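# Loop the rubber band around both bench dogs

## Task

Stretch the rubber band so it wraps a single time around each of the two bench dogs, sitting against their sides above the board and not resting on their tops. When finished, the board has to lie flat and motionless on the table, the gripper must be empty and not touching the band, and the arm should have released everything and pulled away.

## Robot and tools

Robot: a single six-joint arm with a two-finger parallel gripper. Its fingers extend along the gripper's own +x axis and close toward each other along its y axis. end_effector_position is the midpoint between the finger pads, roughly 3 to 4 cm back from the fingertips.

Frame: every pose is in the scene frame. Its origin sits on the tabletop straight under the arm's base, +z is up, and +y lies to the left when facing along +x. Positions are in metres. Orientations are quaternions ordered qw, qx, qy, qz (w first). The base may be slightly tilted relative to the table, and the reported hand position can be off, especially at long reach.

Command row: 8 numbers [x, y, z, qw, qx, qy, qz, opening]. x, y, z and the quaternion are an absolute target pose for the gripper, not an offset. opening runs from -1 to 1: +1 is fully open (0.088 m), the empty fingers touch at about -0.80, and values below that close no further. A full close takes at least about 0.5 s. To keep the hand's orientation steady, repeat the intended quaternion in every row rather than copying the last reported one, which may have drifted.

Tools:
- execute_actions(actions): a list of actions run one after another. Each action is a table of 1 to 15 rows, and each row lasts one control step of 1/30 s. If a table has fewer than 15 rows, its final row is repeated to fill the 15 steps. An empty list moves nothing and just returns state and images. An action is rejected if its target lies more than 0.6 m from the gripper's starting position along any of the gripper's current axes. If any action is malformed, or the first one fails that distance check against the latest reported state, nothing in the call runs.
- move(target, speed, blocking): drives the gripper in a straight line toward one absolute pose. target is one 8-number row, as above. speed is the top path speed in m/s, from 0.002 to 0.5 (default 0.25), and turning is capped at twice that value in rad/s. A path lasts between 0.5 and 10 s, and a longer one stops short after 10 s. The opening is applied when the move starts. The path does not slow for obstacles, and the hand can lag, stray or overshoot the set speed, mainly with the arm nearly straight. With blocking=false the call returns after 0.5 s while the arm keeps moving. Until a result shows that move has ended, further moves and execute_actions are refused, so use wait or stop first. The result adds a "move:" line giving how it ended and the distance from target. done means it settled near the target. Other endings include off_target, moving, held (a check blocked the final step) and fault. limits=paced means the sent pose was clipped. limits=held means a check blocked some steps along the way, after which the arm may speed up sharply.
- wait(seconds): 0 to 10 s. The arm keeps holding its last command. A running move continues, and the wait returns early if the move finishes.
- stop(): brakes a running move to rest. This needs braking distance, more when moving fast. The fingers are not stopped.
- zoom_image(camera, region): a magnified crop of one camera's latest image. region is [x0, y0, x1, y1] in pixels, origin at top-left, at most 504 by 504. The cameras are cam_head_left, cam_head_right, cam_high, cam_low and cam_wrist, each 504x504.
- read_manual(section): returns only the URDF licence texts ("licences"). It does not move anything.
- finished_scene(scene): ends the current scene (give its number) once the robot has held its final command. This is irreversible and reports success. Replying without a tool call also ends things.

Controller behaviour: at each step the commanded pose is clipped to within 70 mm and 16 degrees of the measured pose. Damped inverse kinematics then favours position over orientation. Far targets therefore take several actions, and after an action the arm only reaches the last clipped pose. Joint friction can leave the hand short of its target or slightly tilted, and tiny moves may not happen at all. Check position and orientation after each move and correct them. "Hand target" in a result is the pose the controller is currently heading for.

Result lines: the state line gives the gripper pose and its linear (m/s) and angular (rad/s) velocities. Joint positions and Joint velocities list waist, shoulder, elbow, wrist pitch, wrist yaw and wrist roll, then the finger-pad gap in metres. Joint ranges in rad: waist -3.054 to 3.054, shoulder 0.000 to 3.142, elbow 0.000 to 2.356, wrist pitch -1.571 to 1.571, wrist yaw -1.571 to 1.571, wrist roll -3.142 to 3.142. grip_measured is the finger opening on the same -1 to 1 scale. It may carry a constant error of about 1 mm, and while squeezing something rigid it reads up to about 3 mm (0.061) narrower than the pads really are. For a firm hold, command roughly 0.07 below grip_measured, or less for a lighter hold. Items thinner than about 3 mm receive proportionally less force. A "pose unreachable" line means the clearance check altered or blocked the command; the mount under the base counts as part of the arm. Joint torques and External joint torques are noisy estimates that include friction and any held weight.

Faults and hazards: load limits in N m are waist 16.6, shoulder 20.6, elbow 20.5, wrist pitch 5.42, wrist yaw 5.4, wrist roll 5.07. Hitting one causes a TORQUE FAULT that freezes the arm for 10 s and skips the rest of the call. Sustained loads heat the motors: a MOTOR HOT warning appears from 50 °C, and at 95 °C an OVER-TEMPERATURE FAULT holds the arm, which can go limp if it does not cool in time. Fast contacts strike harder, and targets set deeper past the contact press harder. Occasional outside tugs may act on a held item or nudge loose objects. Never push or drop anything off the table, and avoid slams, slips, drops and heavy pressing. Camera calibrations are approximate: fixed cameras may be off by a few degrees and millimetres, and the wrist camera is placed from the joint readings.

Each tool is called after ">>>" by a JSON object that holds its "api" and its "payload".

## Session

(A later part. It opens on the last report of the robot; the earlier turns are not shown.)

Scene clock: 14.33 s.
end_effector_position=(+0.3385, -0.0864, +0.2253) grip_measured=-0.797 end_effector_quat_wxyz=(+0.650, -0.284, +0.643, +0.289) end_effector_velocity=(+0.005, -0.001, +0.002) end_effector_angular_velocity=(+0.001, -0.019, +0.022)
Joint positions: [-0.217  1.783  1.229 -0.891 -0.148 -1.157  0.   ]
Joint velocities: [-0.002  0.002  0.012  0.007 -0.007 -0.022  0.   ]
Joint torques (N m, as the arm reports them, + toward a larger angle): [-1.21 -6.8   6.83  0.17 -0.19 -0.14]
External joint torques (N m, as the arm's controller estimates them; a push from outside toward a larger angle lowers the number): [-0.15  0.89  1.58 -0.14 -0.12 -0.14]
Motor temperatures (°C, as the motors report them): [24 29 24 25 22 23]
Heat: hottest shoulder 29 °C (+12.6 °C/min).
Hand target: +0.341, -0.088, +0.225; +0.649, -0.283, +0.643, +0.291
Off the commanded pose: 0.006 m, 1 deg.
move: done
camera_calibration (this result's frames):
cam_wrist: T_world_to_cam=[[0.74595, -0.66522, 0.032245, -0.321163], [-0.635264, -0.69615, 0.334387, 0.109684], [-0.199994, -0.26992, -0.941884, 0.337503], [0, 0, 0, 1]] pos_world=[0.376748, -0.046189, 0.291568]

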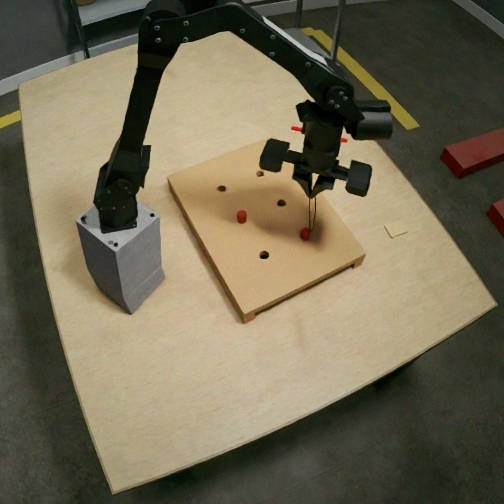

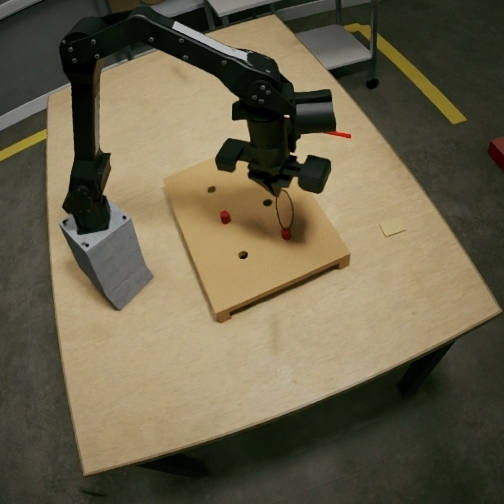

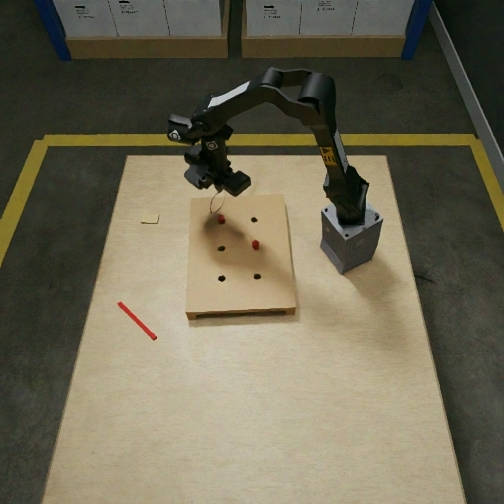

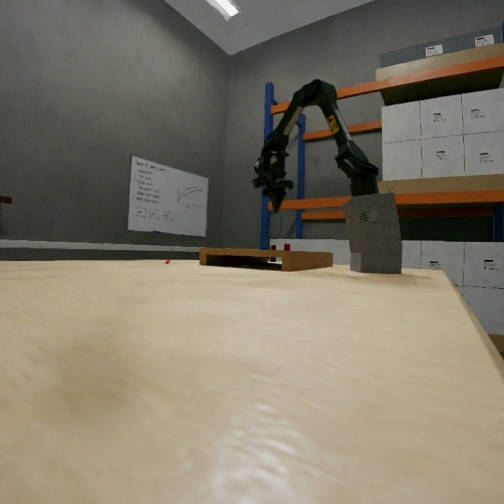

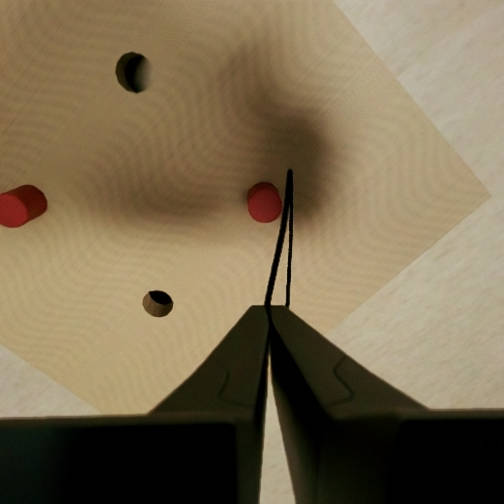

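>>> {"api": "move", "payload": {"target": [0.358,-0.106,0.20,0.646,-0.2876,0.646,0.2876,-1], "speed": 0.08}}

>>> {"api": "move", "payload": {"target": [0.356,-0.104,0.168,0.646,-0.2876,0.646,0.2876,-1], "speed": 0.06}}

>>> {"api": "zoom_image", "payload": {"camera": "cam_head_right", "region": [200, 160, 360, 280]}}

Scene clock: 15.60 s.
end_effector_position=(+0.3552, -0.1030, +0.2015) grip_measured=-0.797 end_effector_quat_wxyz=(+0.646, -0.286, +0.646, +0.289) end_effector_velocity=(+0.008, -0.002, +0.003) end_effector_angular_velocity=(+0.009, -0.038, +0.019)
Joint positions: [-0.233  1.9    1.289 -0.84  -0.141 -1.177  0.   ]
Joint velocities: [-0.007 -0.002  0.007  0.022 -0.022 -0.022  0.   ]
Joint torques (N m, as the arm reports them, + toward a larger angle): [-1.31 -7.67  6.28  0.64 -0.01 -0.14]
External joint torques (N m, as the arm's controller estimates them; a push from outside toward a larger angle lowers the number): [-0.09  0.61  1.25  0.35  0.05 -0.14]
Motor temperatures (°C, as the motors report them): [24 29 24 25 22 23]
Heat: hottest shoulder 29 °C (+11.5 °C/min).
Hand target: +0.358, -0.106, +0.200; +0.646, -0.288, +0.646, +0.288
Off the commanded pose: 0.004 m, 0 deg.
move: done
camera_calibration (this result's frames):
cam_wrist: T_world_to_cam=[[0.747819, -0.663115, 0.0323385, -0.34438], [-0.631378, -0.695279, 0.343437, 0.113532], [-0.205254, -0.277247, -0.938619, 0.31439], [0, 0, 0, 1]] pos_world=[0.393745, -0.0622634, 0.267238]

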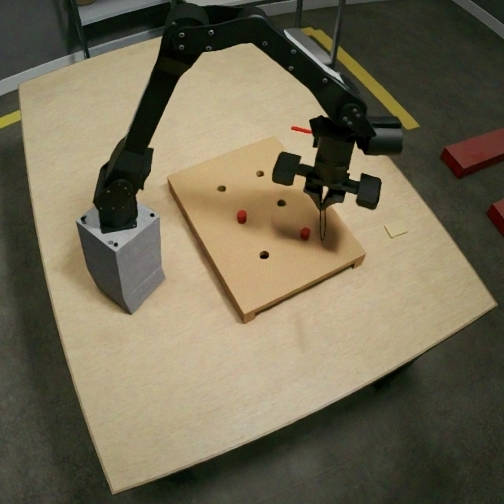

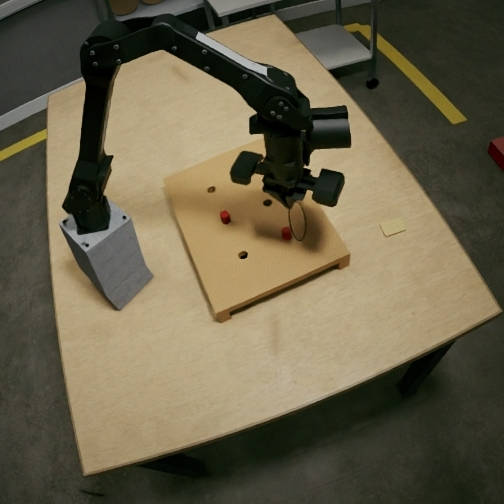

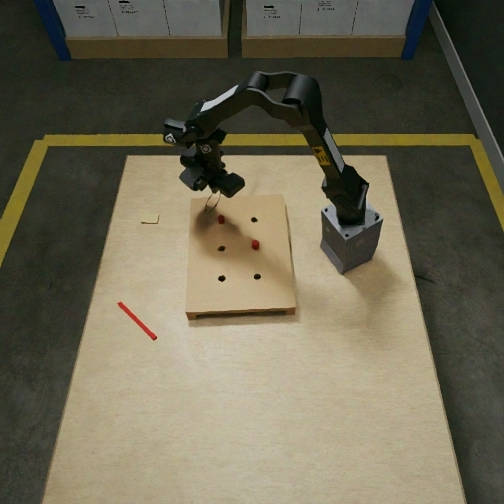

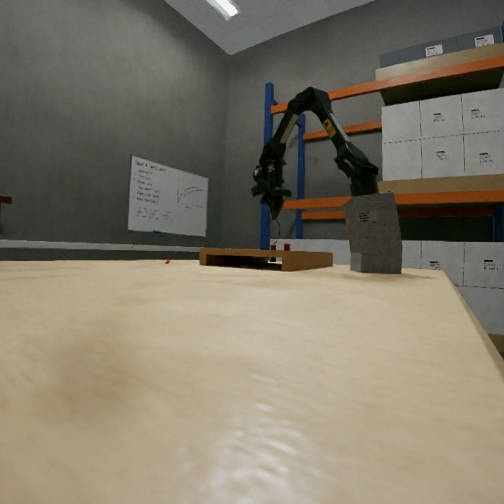

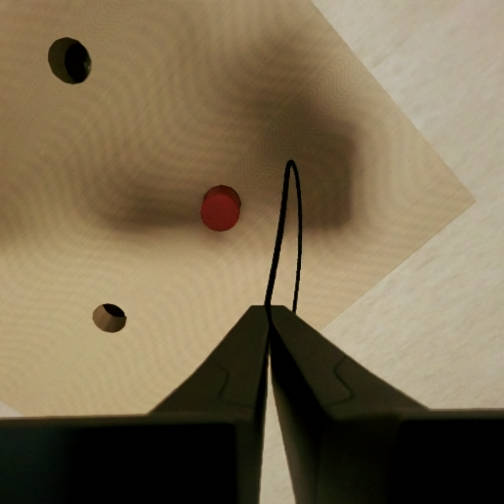

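Scene clock: 16.50 s.
end_effector_position=(+0.3606, -0.1056, +0.1751) grip_measured=-0.797 end_effector_quat_wxyz=(+0.651, -0.293, +0.640, +0.284) end_effector_velocity=(-0.002, -0.003, +0.002) end_effector_angular_velocity=(-0.007, +0.004, -0.000)
Joint positions: [-0.224  1.954  1.252 -0.724 -0.139 -1.169  0.   ]
Joint velocities: [-0.007 -0.007 -0.002 -0.007  0.007 -0.007  0.   ]
Joint torques (N m, as the arm reports them, + toward a larger angle): [-0.87 -7.95  3.67  0.68 -0.02  0.19]
External joint torques (N m, as the arm's controller estimates them; a push from outside toward a larger angle lowers the number): [ 0.44  0.51 -1.13  0.37  0.03  0.19]
Motor temperatures (°C, as the motors report them): [24 29 24 25 22 23]
Heat: hottest shoulder 29 °C (+10.9 °C/min).
Hand target: +0.356, -0.104, +0.168; +0.646, -0.288, +0.646, +0.287
Off the commanded pose: 0.009 m, 1 deg.
move: off_target
camera_calibration (this result's frames):
cam_wrist: T_world_to_cam=[[0.749771, -0.659454, 0.054443, -0.353481], [-0.635656, -0.694966, 0.336102, 0.12712], [-0.183807, -0.286606, -0.940251, 0.281566], [0, 0, 0, 1]] pos_world=[0.397589, -0.0640621, 0.241263]

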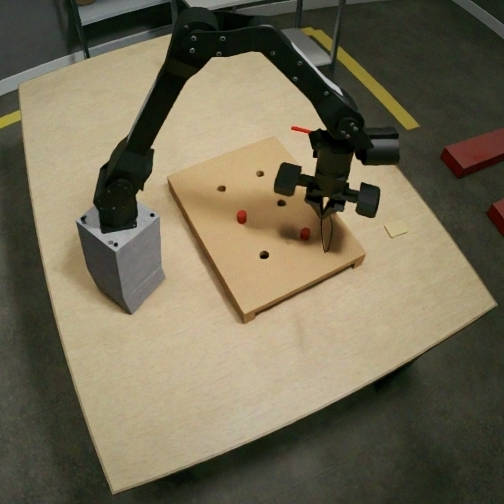

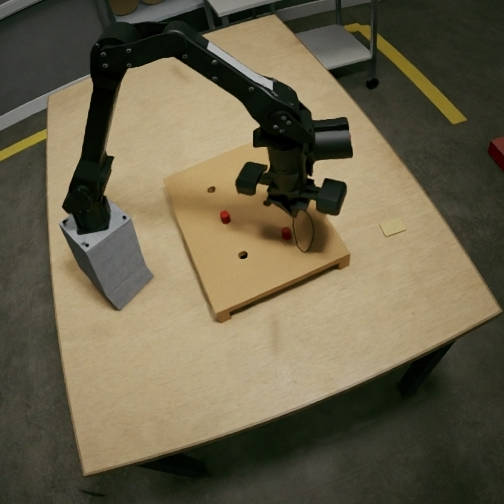

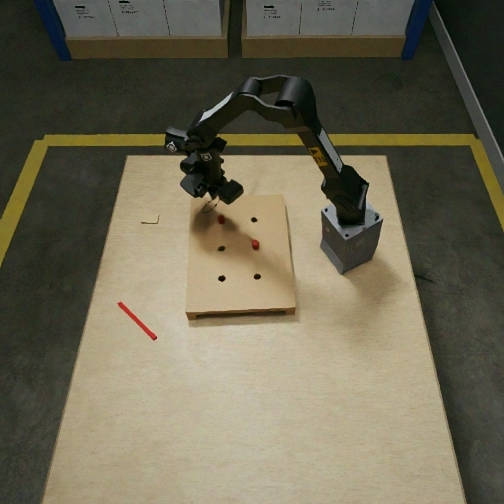

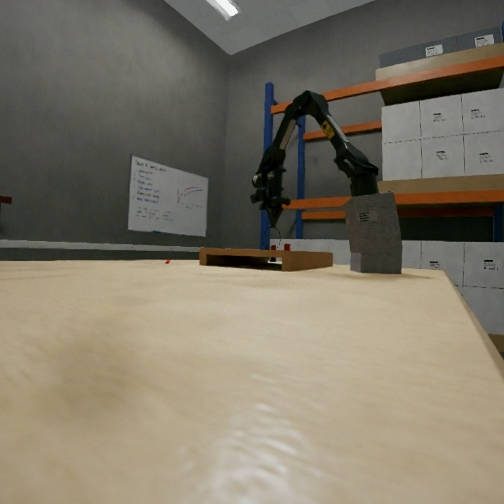

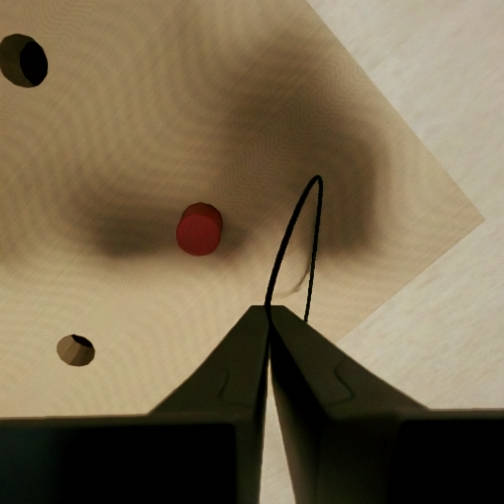

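Region (200, 160, 360, 280) of cam_head_right's 504x504 image, scaled by 3.150, with more detail than that image has; it fills the top 378 rows of this view, and the rest is white.

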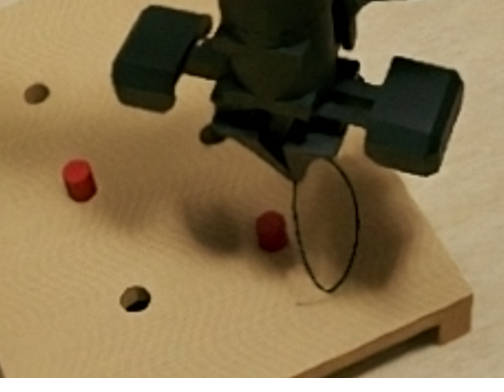

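>>> {"api": "move", "payload": {"target": [0.298,-0.052,0.112,0.646,-0.2876,0.646,0.2876,-1], "speed": 0.07}}

>>> {"api": "zoom_image", "payload": {"camera": "cam_head_right", "region": [200, 160, 360, 280]}}

>>> {"api": "zoom_image", "payload": {"camera": "cam_low", "region": [240, 210, 320, 270]}}

Scene clock: 18.60 s.
end_effector_position=(+0.2993, -0.0537, +0.1117) grip_measured=-0.797 end_effector_quat_wxyz=(+0.645, -0.287, +0.647, +0.288) end_effector_velocity=(-0.005, -0.003, -0.000) end_effector_angular_velocity=(-0.006, +0.013, +0.013)
Joint positions: [-0.095  1.918  0.868 -0.383 -0.12  -1.04   0.   ]
Joint velocities: [-0.007 -0.002 -0.007 -0.007  0.007 -0.022  0.   ]
Joint torques (N m, as the arm reports them, + toward a larger angle): [-0.55 -8.79  2.02  0.67  0.02  0.12]
External joint torques (N m, as the arm's controller estimates them; a push from outside toward a larger angle lowers the number): [ 0.37 -1.82 -1.43  0.38  0.07  0.12]
Motor temperatures (°C, as the motors report them): [24 29 24 25 22 23]
Heat: hottest shoulder 29 °C (+9.7 °C/min).
Hand target: +0.297, -0.052, +0.112; +0.645, -0.288, +0.647, +0.287
Off the commanded pose: 0.002 m, 0 deg.
move: done
camera_calibration (this result's frames):
cam_wrist: T_world_to_cam=[[0.748883, -0.66185, 0.0336127, -0.26737], [-0.629951, -0.695207, 0.346192, 0.142636], [-0.205759, -0.280432, -0.937561, 0.232213], [0, 0, 0, 1]] pos_world=[0.337862, -0.0126776, 0.177321]

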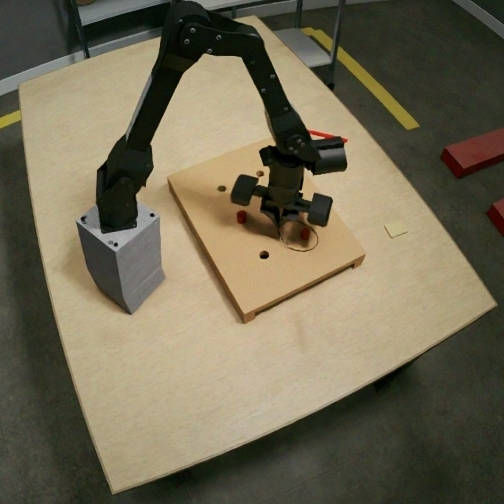

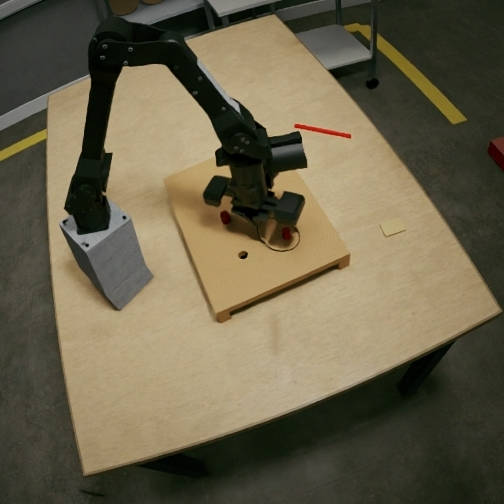

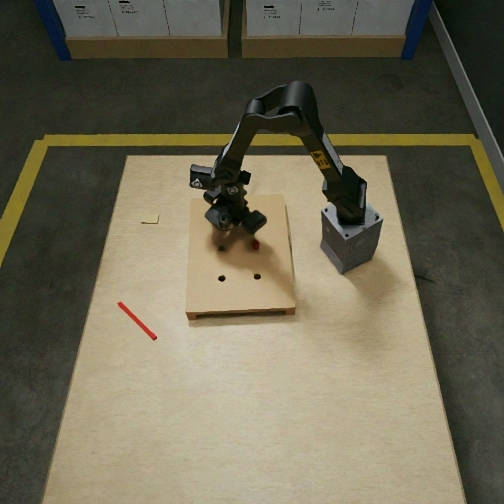

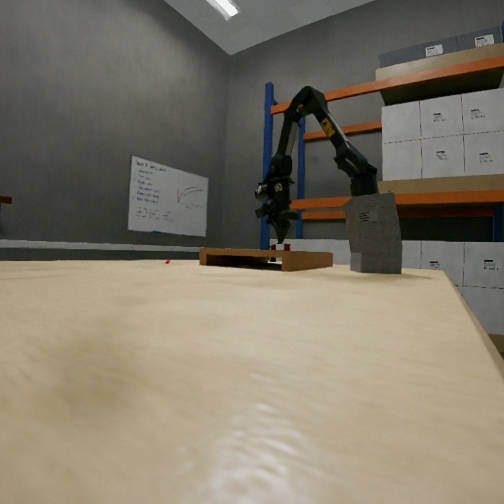

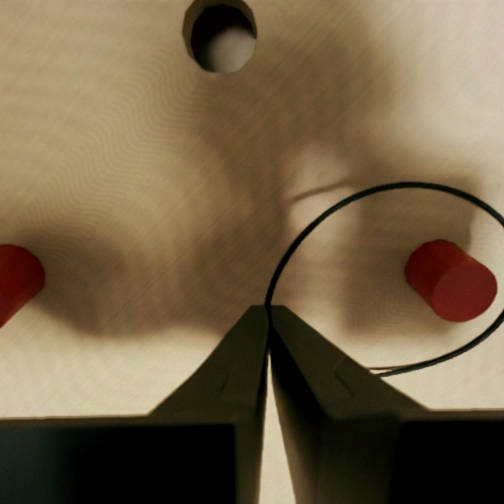

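Region (200, 160, 360, 280) of cam_head_right's 504x504 image, scaled by 3.150, with more detail than that image has; it fills the top 378 rows of this view, and the rest is white.

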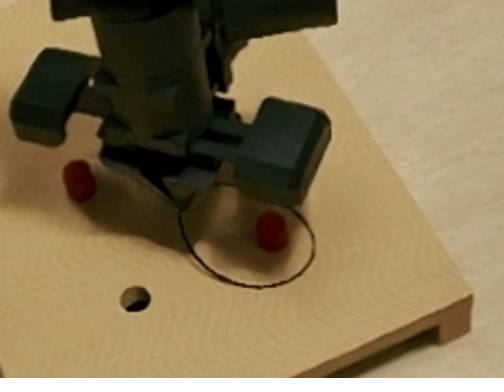

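Region (240, 210, 320, 270) of cam_low's 504x504 image, scaled by 6.300, with more detail than that image has; it fills the top 378 rows of this view, and the rest is white.

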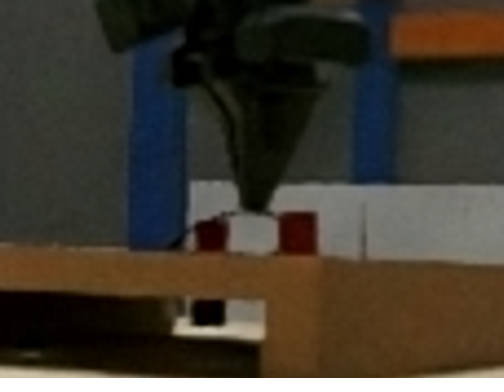

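>>> {"api": "move", "payload": {"target": [0.251,-0.010,0.126,0.646,-0.2876,0.646,0.2876,-1], "speed": 0.05}}

>>> {"api": "zoom_image", "payload": {"camera": "cam_head_right", "region": [180, 160, 340, 280]}}

>>> {"api": "zoom_image", "payload": {"camera": "cam_low", "region": [240, 210, 320, 270]}}

Scene clock: 20.67 s.
end_effector_position=(+0.2544, -0.0122, +0.1259) grip_measured=-0.797 end_effector_quat_wxyz=(+0.646, -0.289, +0.646, +0.286) end_effector_velocity=(-0.002, +0.002, +0.002) end_effector_angular_velocity=(+0.008, +0.002, -0.005)
Joint positions: [ 0.031  1.717  0.65  -0.347 -0.099 -0.914  0.   ]
Joint velocities: [ 0.002 -0.012 -0.007 -0.007 -0.007  0.007  0.   ]
Joint torques (N m, as the arm reports them, + toward a larger angle): [-0.17 -7.39  2.09  0.52 -0.08  0.15]
External joint torques (N m, as the arm's controller estimates them; a push from outside toward a larger angle lowers the number): [ 0.43 -1.79 -1.31  0.2  -0.03  0.15]
Motor temperatures (°C, as the motors report them): [24 30 24 25 22 23]
Heat: hottest shoulder 30 °C (+11.6 °C/min).
Hand target: +0.251, -0.011, +0.126; +0.645, -0.288, +0.646, +0.287
Off the commanded pose: 0.004 m, 0 deg.
move: done
camera_calibration (this result's frames):
cam_wrist: T_world_to_cam=[[0.748442, -0.662028, 0.0394182, -0.20734], [-0.631918, -0.693839, 0.34535, 0.138921], [-0.201281, -0.283383, -0.937646, 0.24675], [0, 0, 0, 1]] pos_world=[0.292635, 0.0290483, 0.19156]

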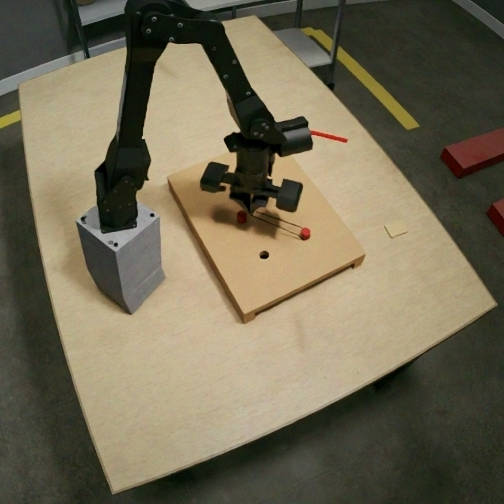

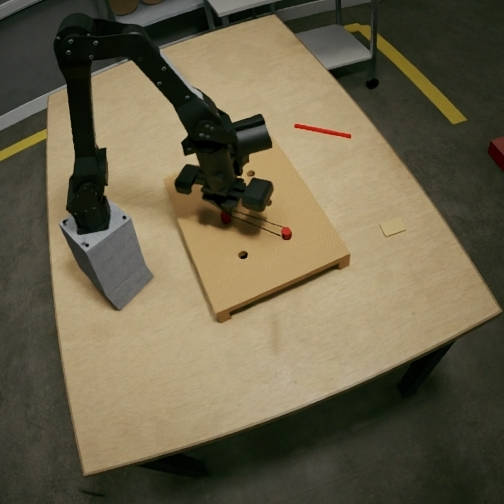

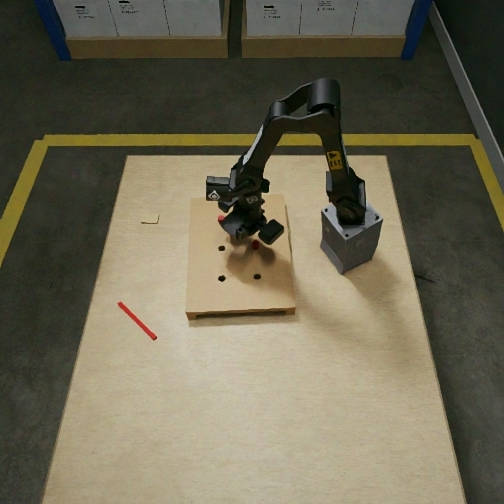

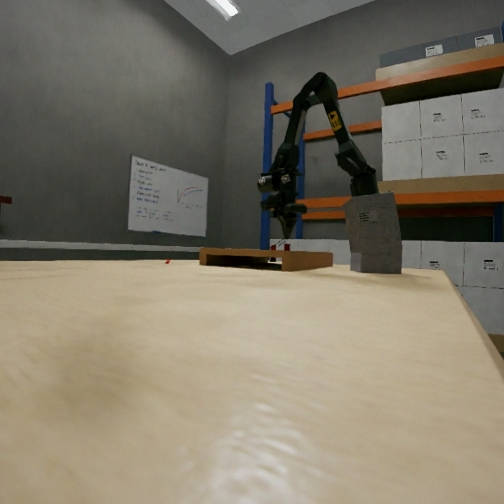

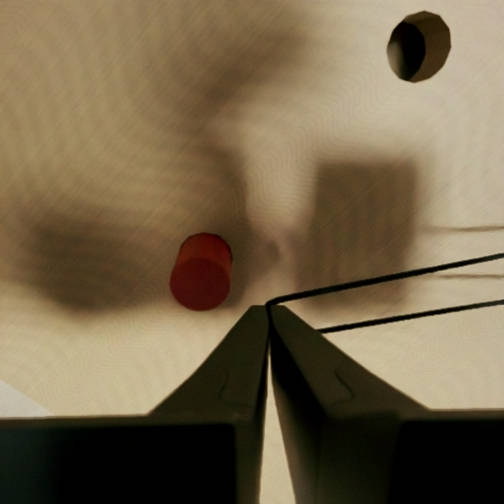

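Region (180, 160, 340, 280) of cam_head_right's 504x504 image, scaled by 3.150, with more detail than that image has; it fills the top 378 rows of this view, and the rest is white.

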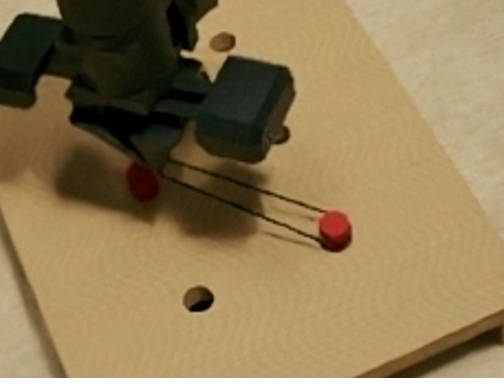

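Region (240, 210, 320, 270) of cam_low's 504x504 image, scaled by 6.300, with more detail than that image has; it fills the top 378 rows of this view, and the rest is white.

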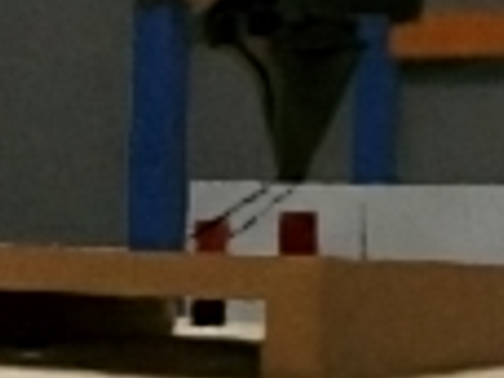

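>>> {"api": "move", "payload": {"target": [0.205,0.021,0.126,0.646,-0.2876,0.646,0.2876,-1], "speed": 0.04}}

>>> {"api": "zoom_image", "payload": {"camera": "cam_head_right", "region": [160, 160, 320, 280]}}

>>> {"api": "zoom_image", "payload": {"camera": "cam_low", "region": [240, 210, 320, 270]}}

Scene clock: 22.80 s.
end_effector_position=(+0.2128, +0.0175, +0.1275) grip_measured=-0.797 end_effector_quat_wxyz=(+0.650, -0.292, +0.642, +0.281) end_effector_velocity=(-0.006, +0.001, -0.000) end_effector_angular_velocity=(+0.007, +0.013, -0.006)
Joint positions: [ 0.17   1.567  0.465 -0.286 -0.068 -0.771  0.   ]
Joint velocities: [ 0.002 -0.007 -0.012 -0.007 -0.007  0.007  0.   ]
Joint torques (N m, as the arm reports them, + toward a larger angle): [ 0.4  -5.26  1.46  0.12 -0.33  0.13]
External joint torques (N m, as the arm's controller estimates them; a push from outside toward a larger angle lowers the number): [ 0.78 -0.92 -1.64 -0.19 -0.29  0.13]
Motor temperatures (°C, as the motors report them): [24 30 24 25 22 23]
Heat: hottest shoulder 30 °C (+10.5 °C/min).
Hand target: +0.205, +0.020, +0.126; +0.645, -0.288, +0.647, +0.287
Off the commanded pose: 0.009 m, 1 deg.
move: off_target
camera_calibration (this result's frames):
cam_wrist: T_world_to_cam=[[0.745548, -0.664154, 0.0552847, -0.157964], [-0.639145, -0.689034, 0.341653, 0.134584], [-0.188817, -0.290053, -0.938199, 0.245795], [0, 0, 0, 1]] pos_world=[0.250199, 0.0591137, 0.193357]

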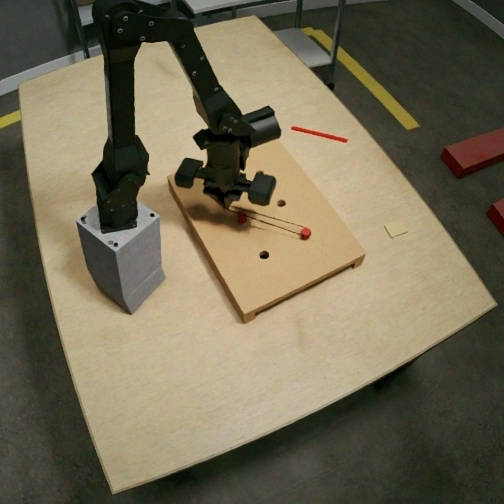

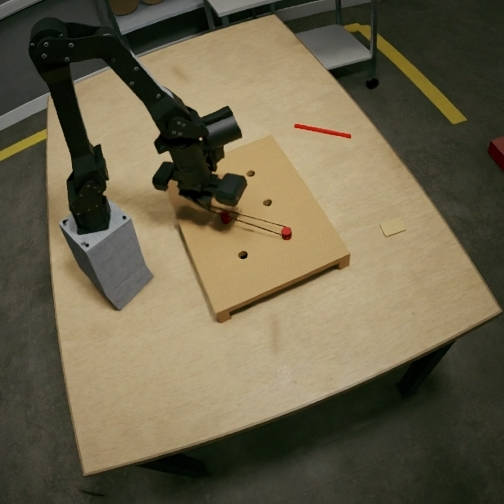

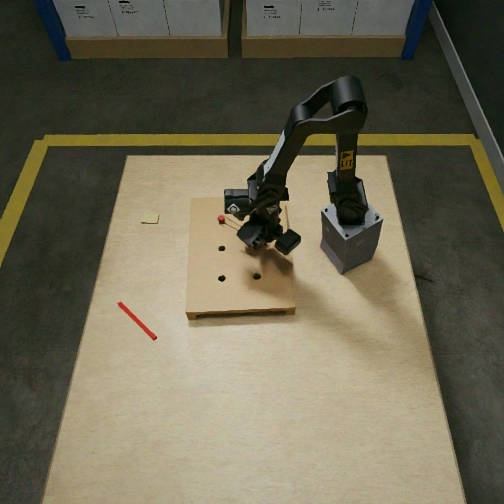

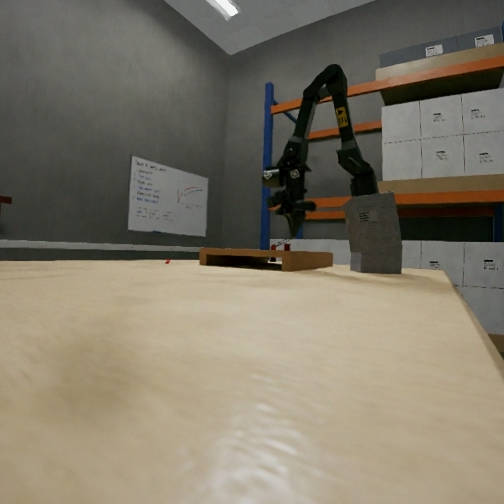

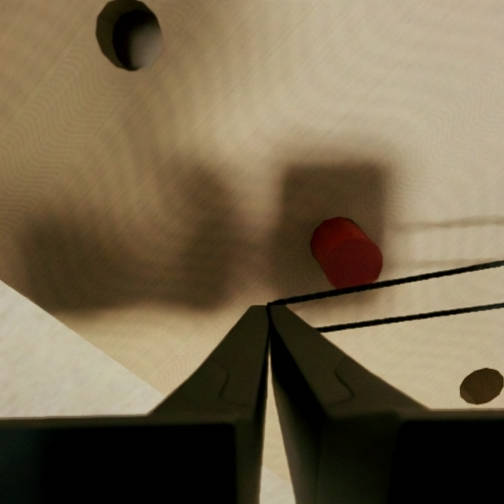

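Region (160, 160, 320, 280) of cam_head_right's 504x504 image, scaled by 3.150, with more detail than that image has; it fills the top 378 rows of this view, and the rest is white.

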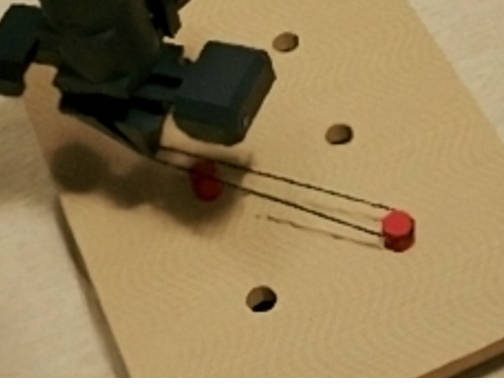

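Region (240, 210, 320, 270) of cam_low's 504x504 image, scaled by 6.300, with more detail than that image has; it fills the top 378 rows of this view, and the rest is white.

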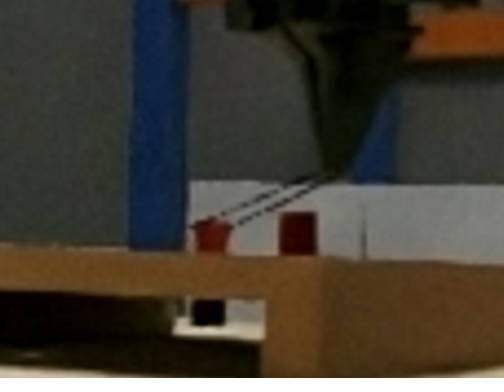

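>>> {"api": "move", "payload": {"target": [0.203,0.027,0.112,0.646,-0.2876,0.646,0.2876,-1], "speed": 0.025}}

>>> {"api": "zoom_image", "payload": {"camera": "cam_head_right", "region": [180, 170, 310, 260]}}

>>> {"api": "zoom_image", "payload": {"camera": "cam_low", "region": [240, 210, 320, 270]}}

Scene clock: 24.20 s.
end_effector_position=(+0.2133, +0.0243, +0.1165) grip_measured=-0.797 end_effector_quat_wxyz=(+0.655, -0.294, +0.637, +0.279) end_effector_velocity=(-0.003, +0.001, -0.001) end_effector_angular_velocity=(+0.007, +0.013, -0.006)
Joint positions: [ 0.209  1.615  0.446 -0.202 -0.06  -0.732  0.   ]
Joint velocities: [ 0.002  0.002 -0.002 -0.007 -0.007  0.007  0.   ]
Joint torques (N m, as the arm reports them, + toward a larger angle): [ 0.5  -3.45  1.15  0.24 -0.39  0.15]
External joint torques (N m, as the arm's controller estimates them; a push from outside toward a larger angle lowers the number): [ 0.86  1.06 -1.77 -0.13 -0.35  0.14]
Motor temperatures (°C, as the motors report them): [24 30 24 25 22 23]
Heat: hottest shoulder 30 °C (+9.9 °C/min).
Hand target: +0.203, +0.027, +0.112; +0.646, -0.288, +0.646, +0.287
Off the commanded pose: 0.012 m, 2 deg.
move: off_target
camera_calibration (this result's frames):
cam_wrist: T_world_to_cam=[[0.744466, -0.664377, 0.0661337, -0.154312], [-0.644488, -0.689226, 0.331064, 0.145718], [-0.17437, -0.289088, -0.941288, 0.234812], [0, 0, 0, 1]] pos_world=[0.249737, 0.0657927, 0.182989]

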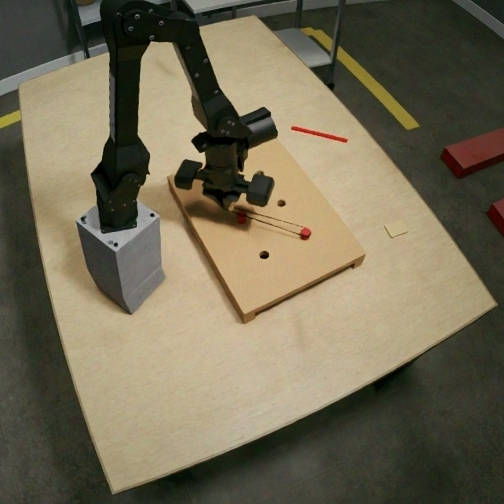

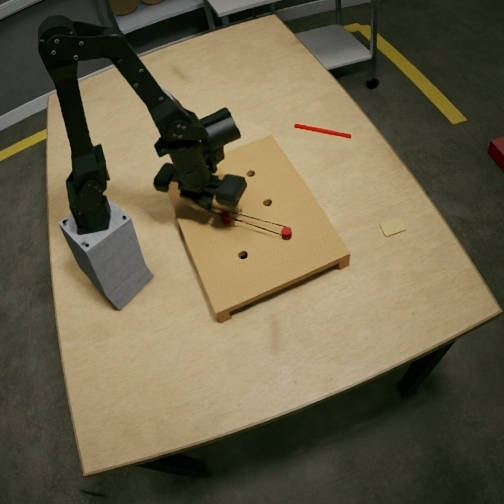

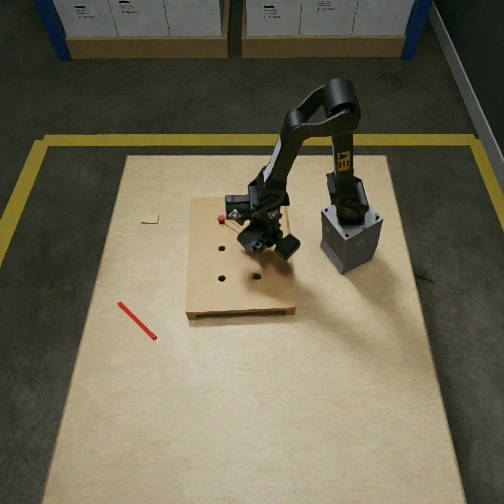

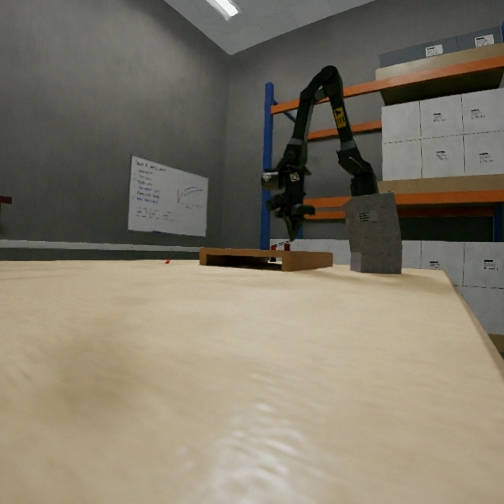

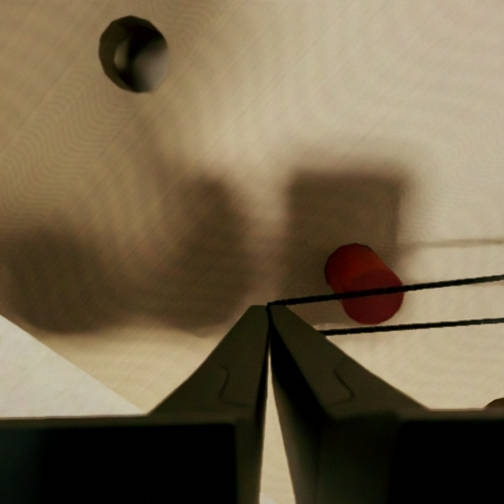

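Region (180, 170, 310, 260) of cam_head_right's 504x504 image, scaled by 3.877, with more detail than that image has; it fills the top 349 rows of this view, and the rest is white.

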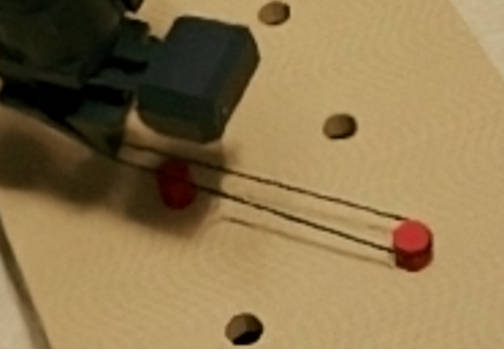

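Region (240, 210, 320, 270) of cam_low's 504x504 image, scaled by 6.300, with more detail than that image has; it fills the top 378 rows of this view, and the rest is white.

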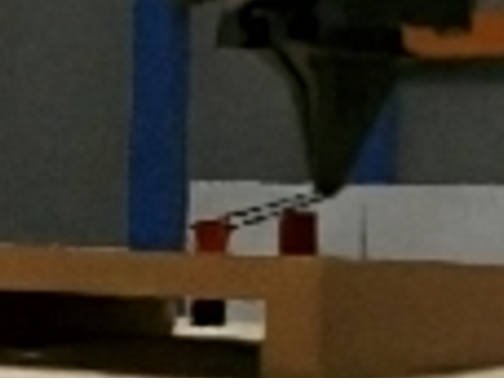

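>>> {"api": "move", "payload": {"target": [0.197,0.021,0.104,0.646,-0.2876,0.646,0.2876,-1], "speed": 0.02}}

>>> {"api": "zoom_image", "payload": {"camera": "cam_head_right", "region": [180, 170, 310, 260]}}

>>> {"api": "zoom_image", "payload": {"camera": "cam_low", "region": [240, 210, 320, 270]}}

Scene clock: 27.53 s.
end_effector_position=(+0.2082, +0.0194, +0.1084) grip_measured=-0.797 end_effector_quat_wxyz=(+0.656, -0.294, +0.637, +0.277) end_effector_velocity=(+0.000, +0.001, -0.001) end_effector_angular_velocity=(+0.007, -0.002, +0.005)
Joint positions: [ 0.191  1.646  0.416 -0.139 -0.062 -0.747  0.   ]
Joint velocities: [-0.002  0.002 -0.002  0.007 -0.007 -0.007  0.   ]
Joint torques (N m, as the arm reports them, + toward a larger angle): [-0.1  -3.66  0.83  0.06 -0.56 -0.13]
External joint torques (N m, as the arm's controller estimates them; a push from outside toward a larger angle lowers the number): [ 0.25  0.76 -1.81 -0.32 -0.52 -0.13]
Motor temperatures (°C, as the motors report them): [24 29 24 25 22 23]
Heat: hottest shoulder 29 °C (+6.5 °C/min).
Hand target: +0.197, +0.021, +0.105; +0.646, -0.287, +0.646, +0.287
Off the commanded pose: 0.012 m, 2 deg.
move: off_target
camera_calibration (this result's frames):
cam_wrist: T_world_to_cam=[[0.743063, -0.665651, 0.0690386, -0.153141], [-0.646563, -0.687457, 0.330694, 0.142231], [-0.172665, -0.290364, -0.94121, 0.224518], [0, 0, 0, 1]] pos_world=[0.244522, 0.0610315, 0.174856]

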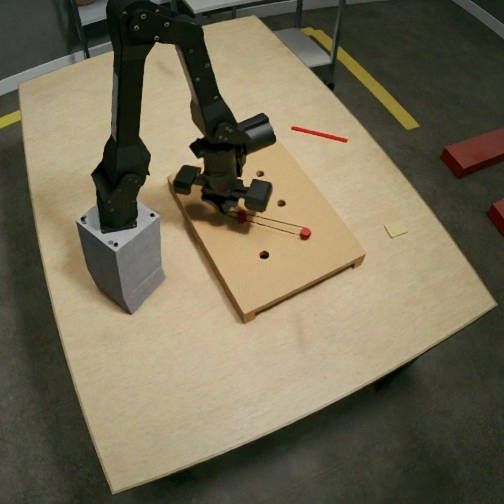

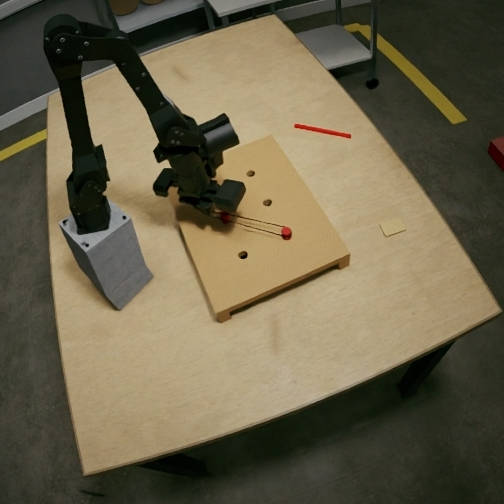

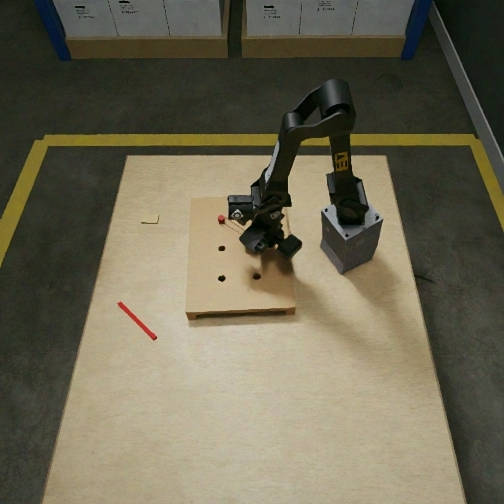

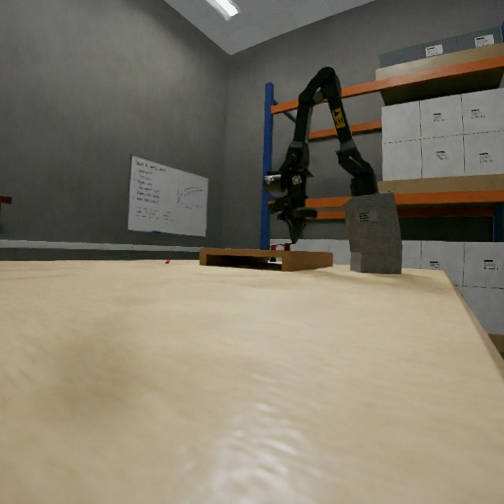

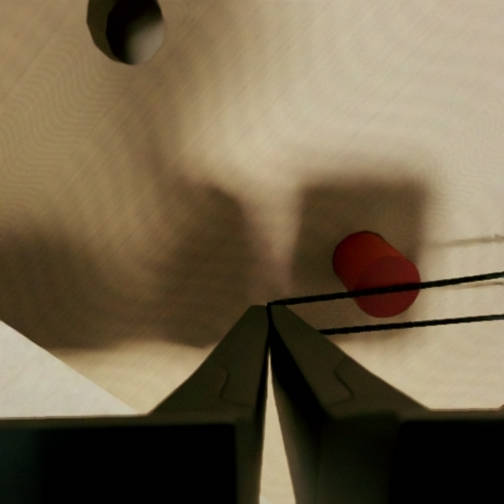

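Region (180, 170, 310, 260) of cam_head_right's 504x504 image, scaled by 3.877, with more detail than that image has; it fills the top 349 rows of this view, and the rest is white.

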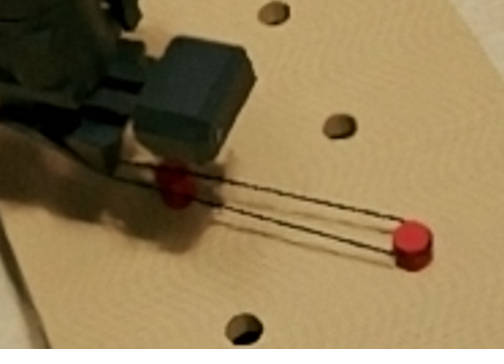

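Region (240, 210, 320, 270) of cam_low's 504x504 image, scaled by 6.300, with more detail than that image has; it fills the top 378 rows of this view, and the rest is white.

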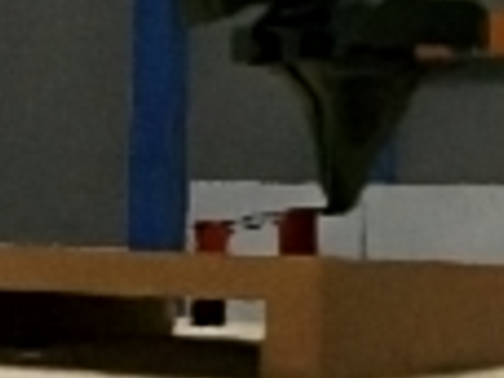

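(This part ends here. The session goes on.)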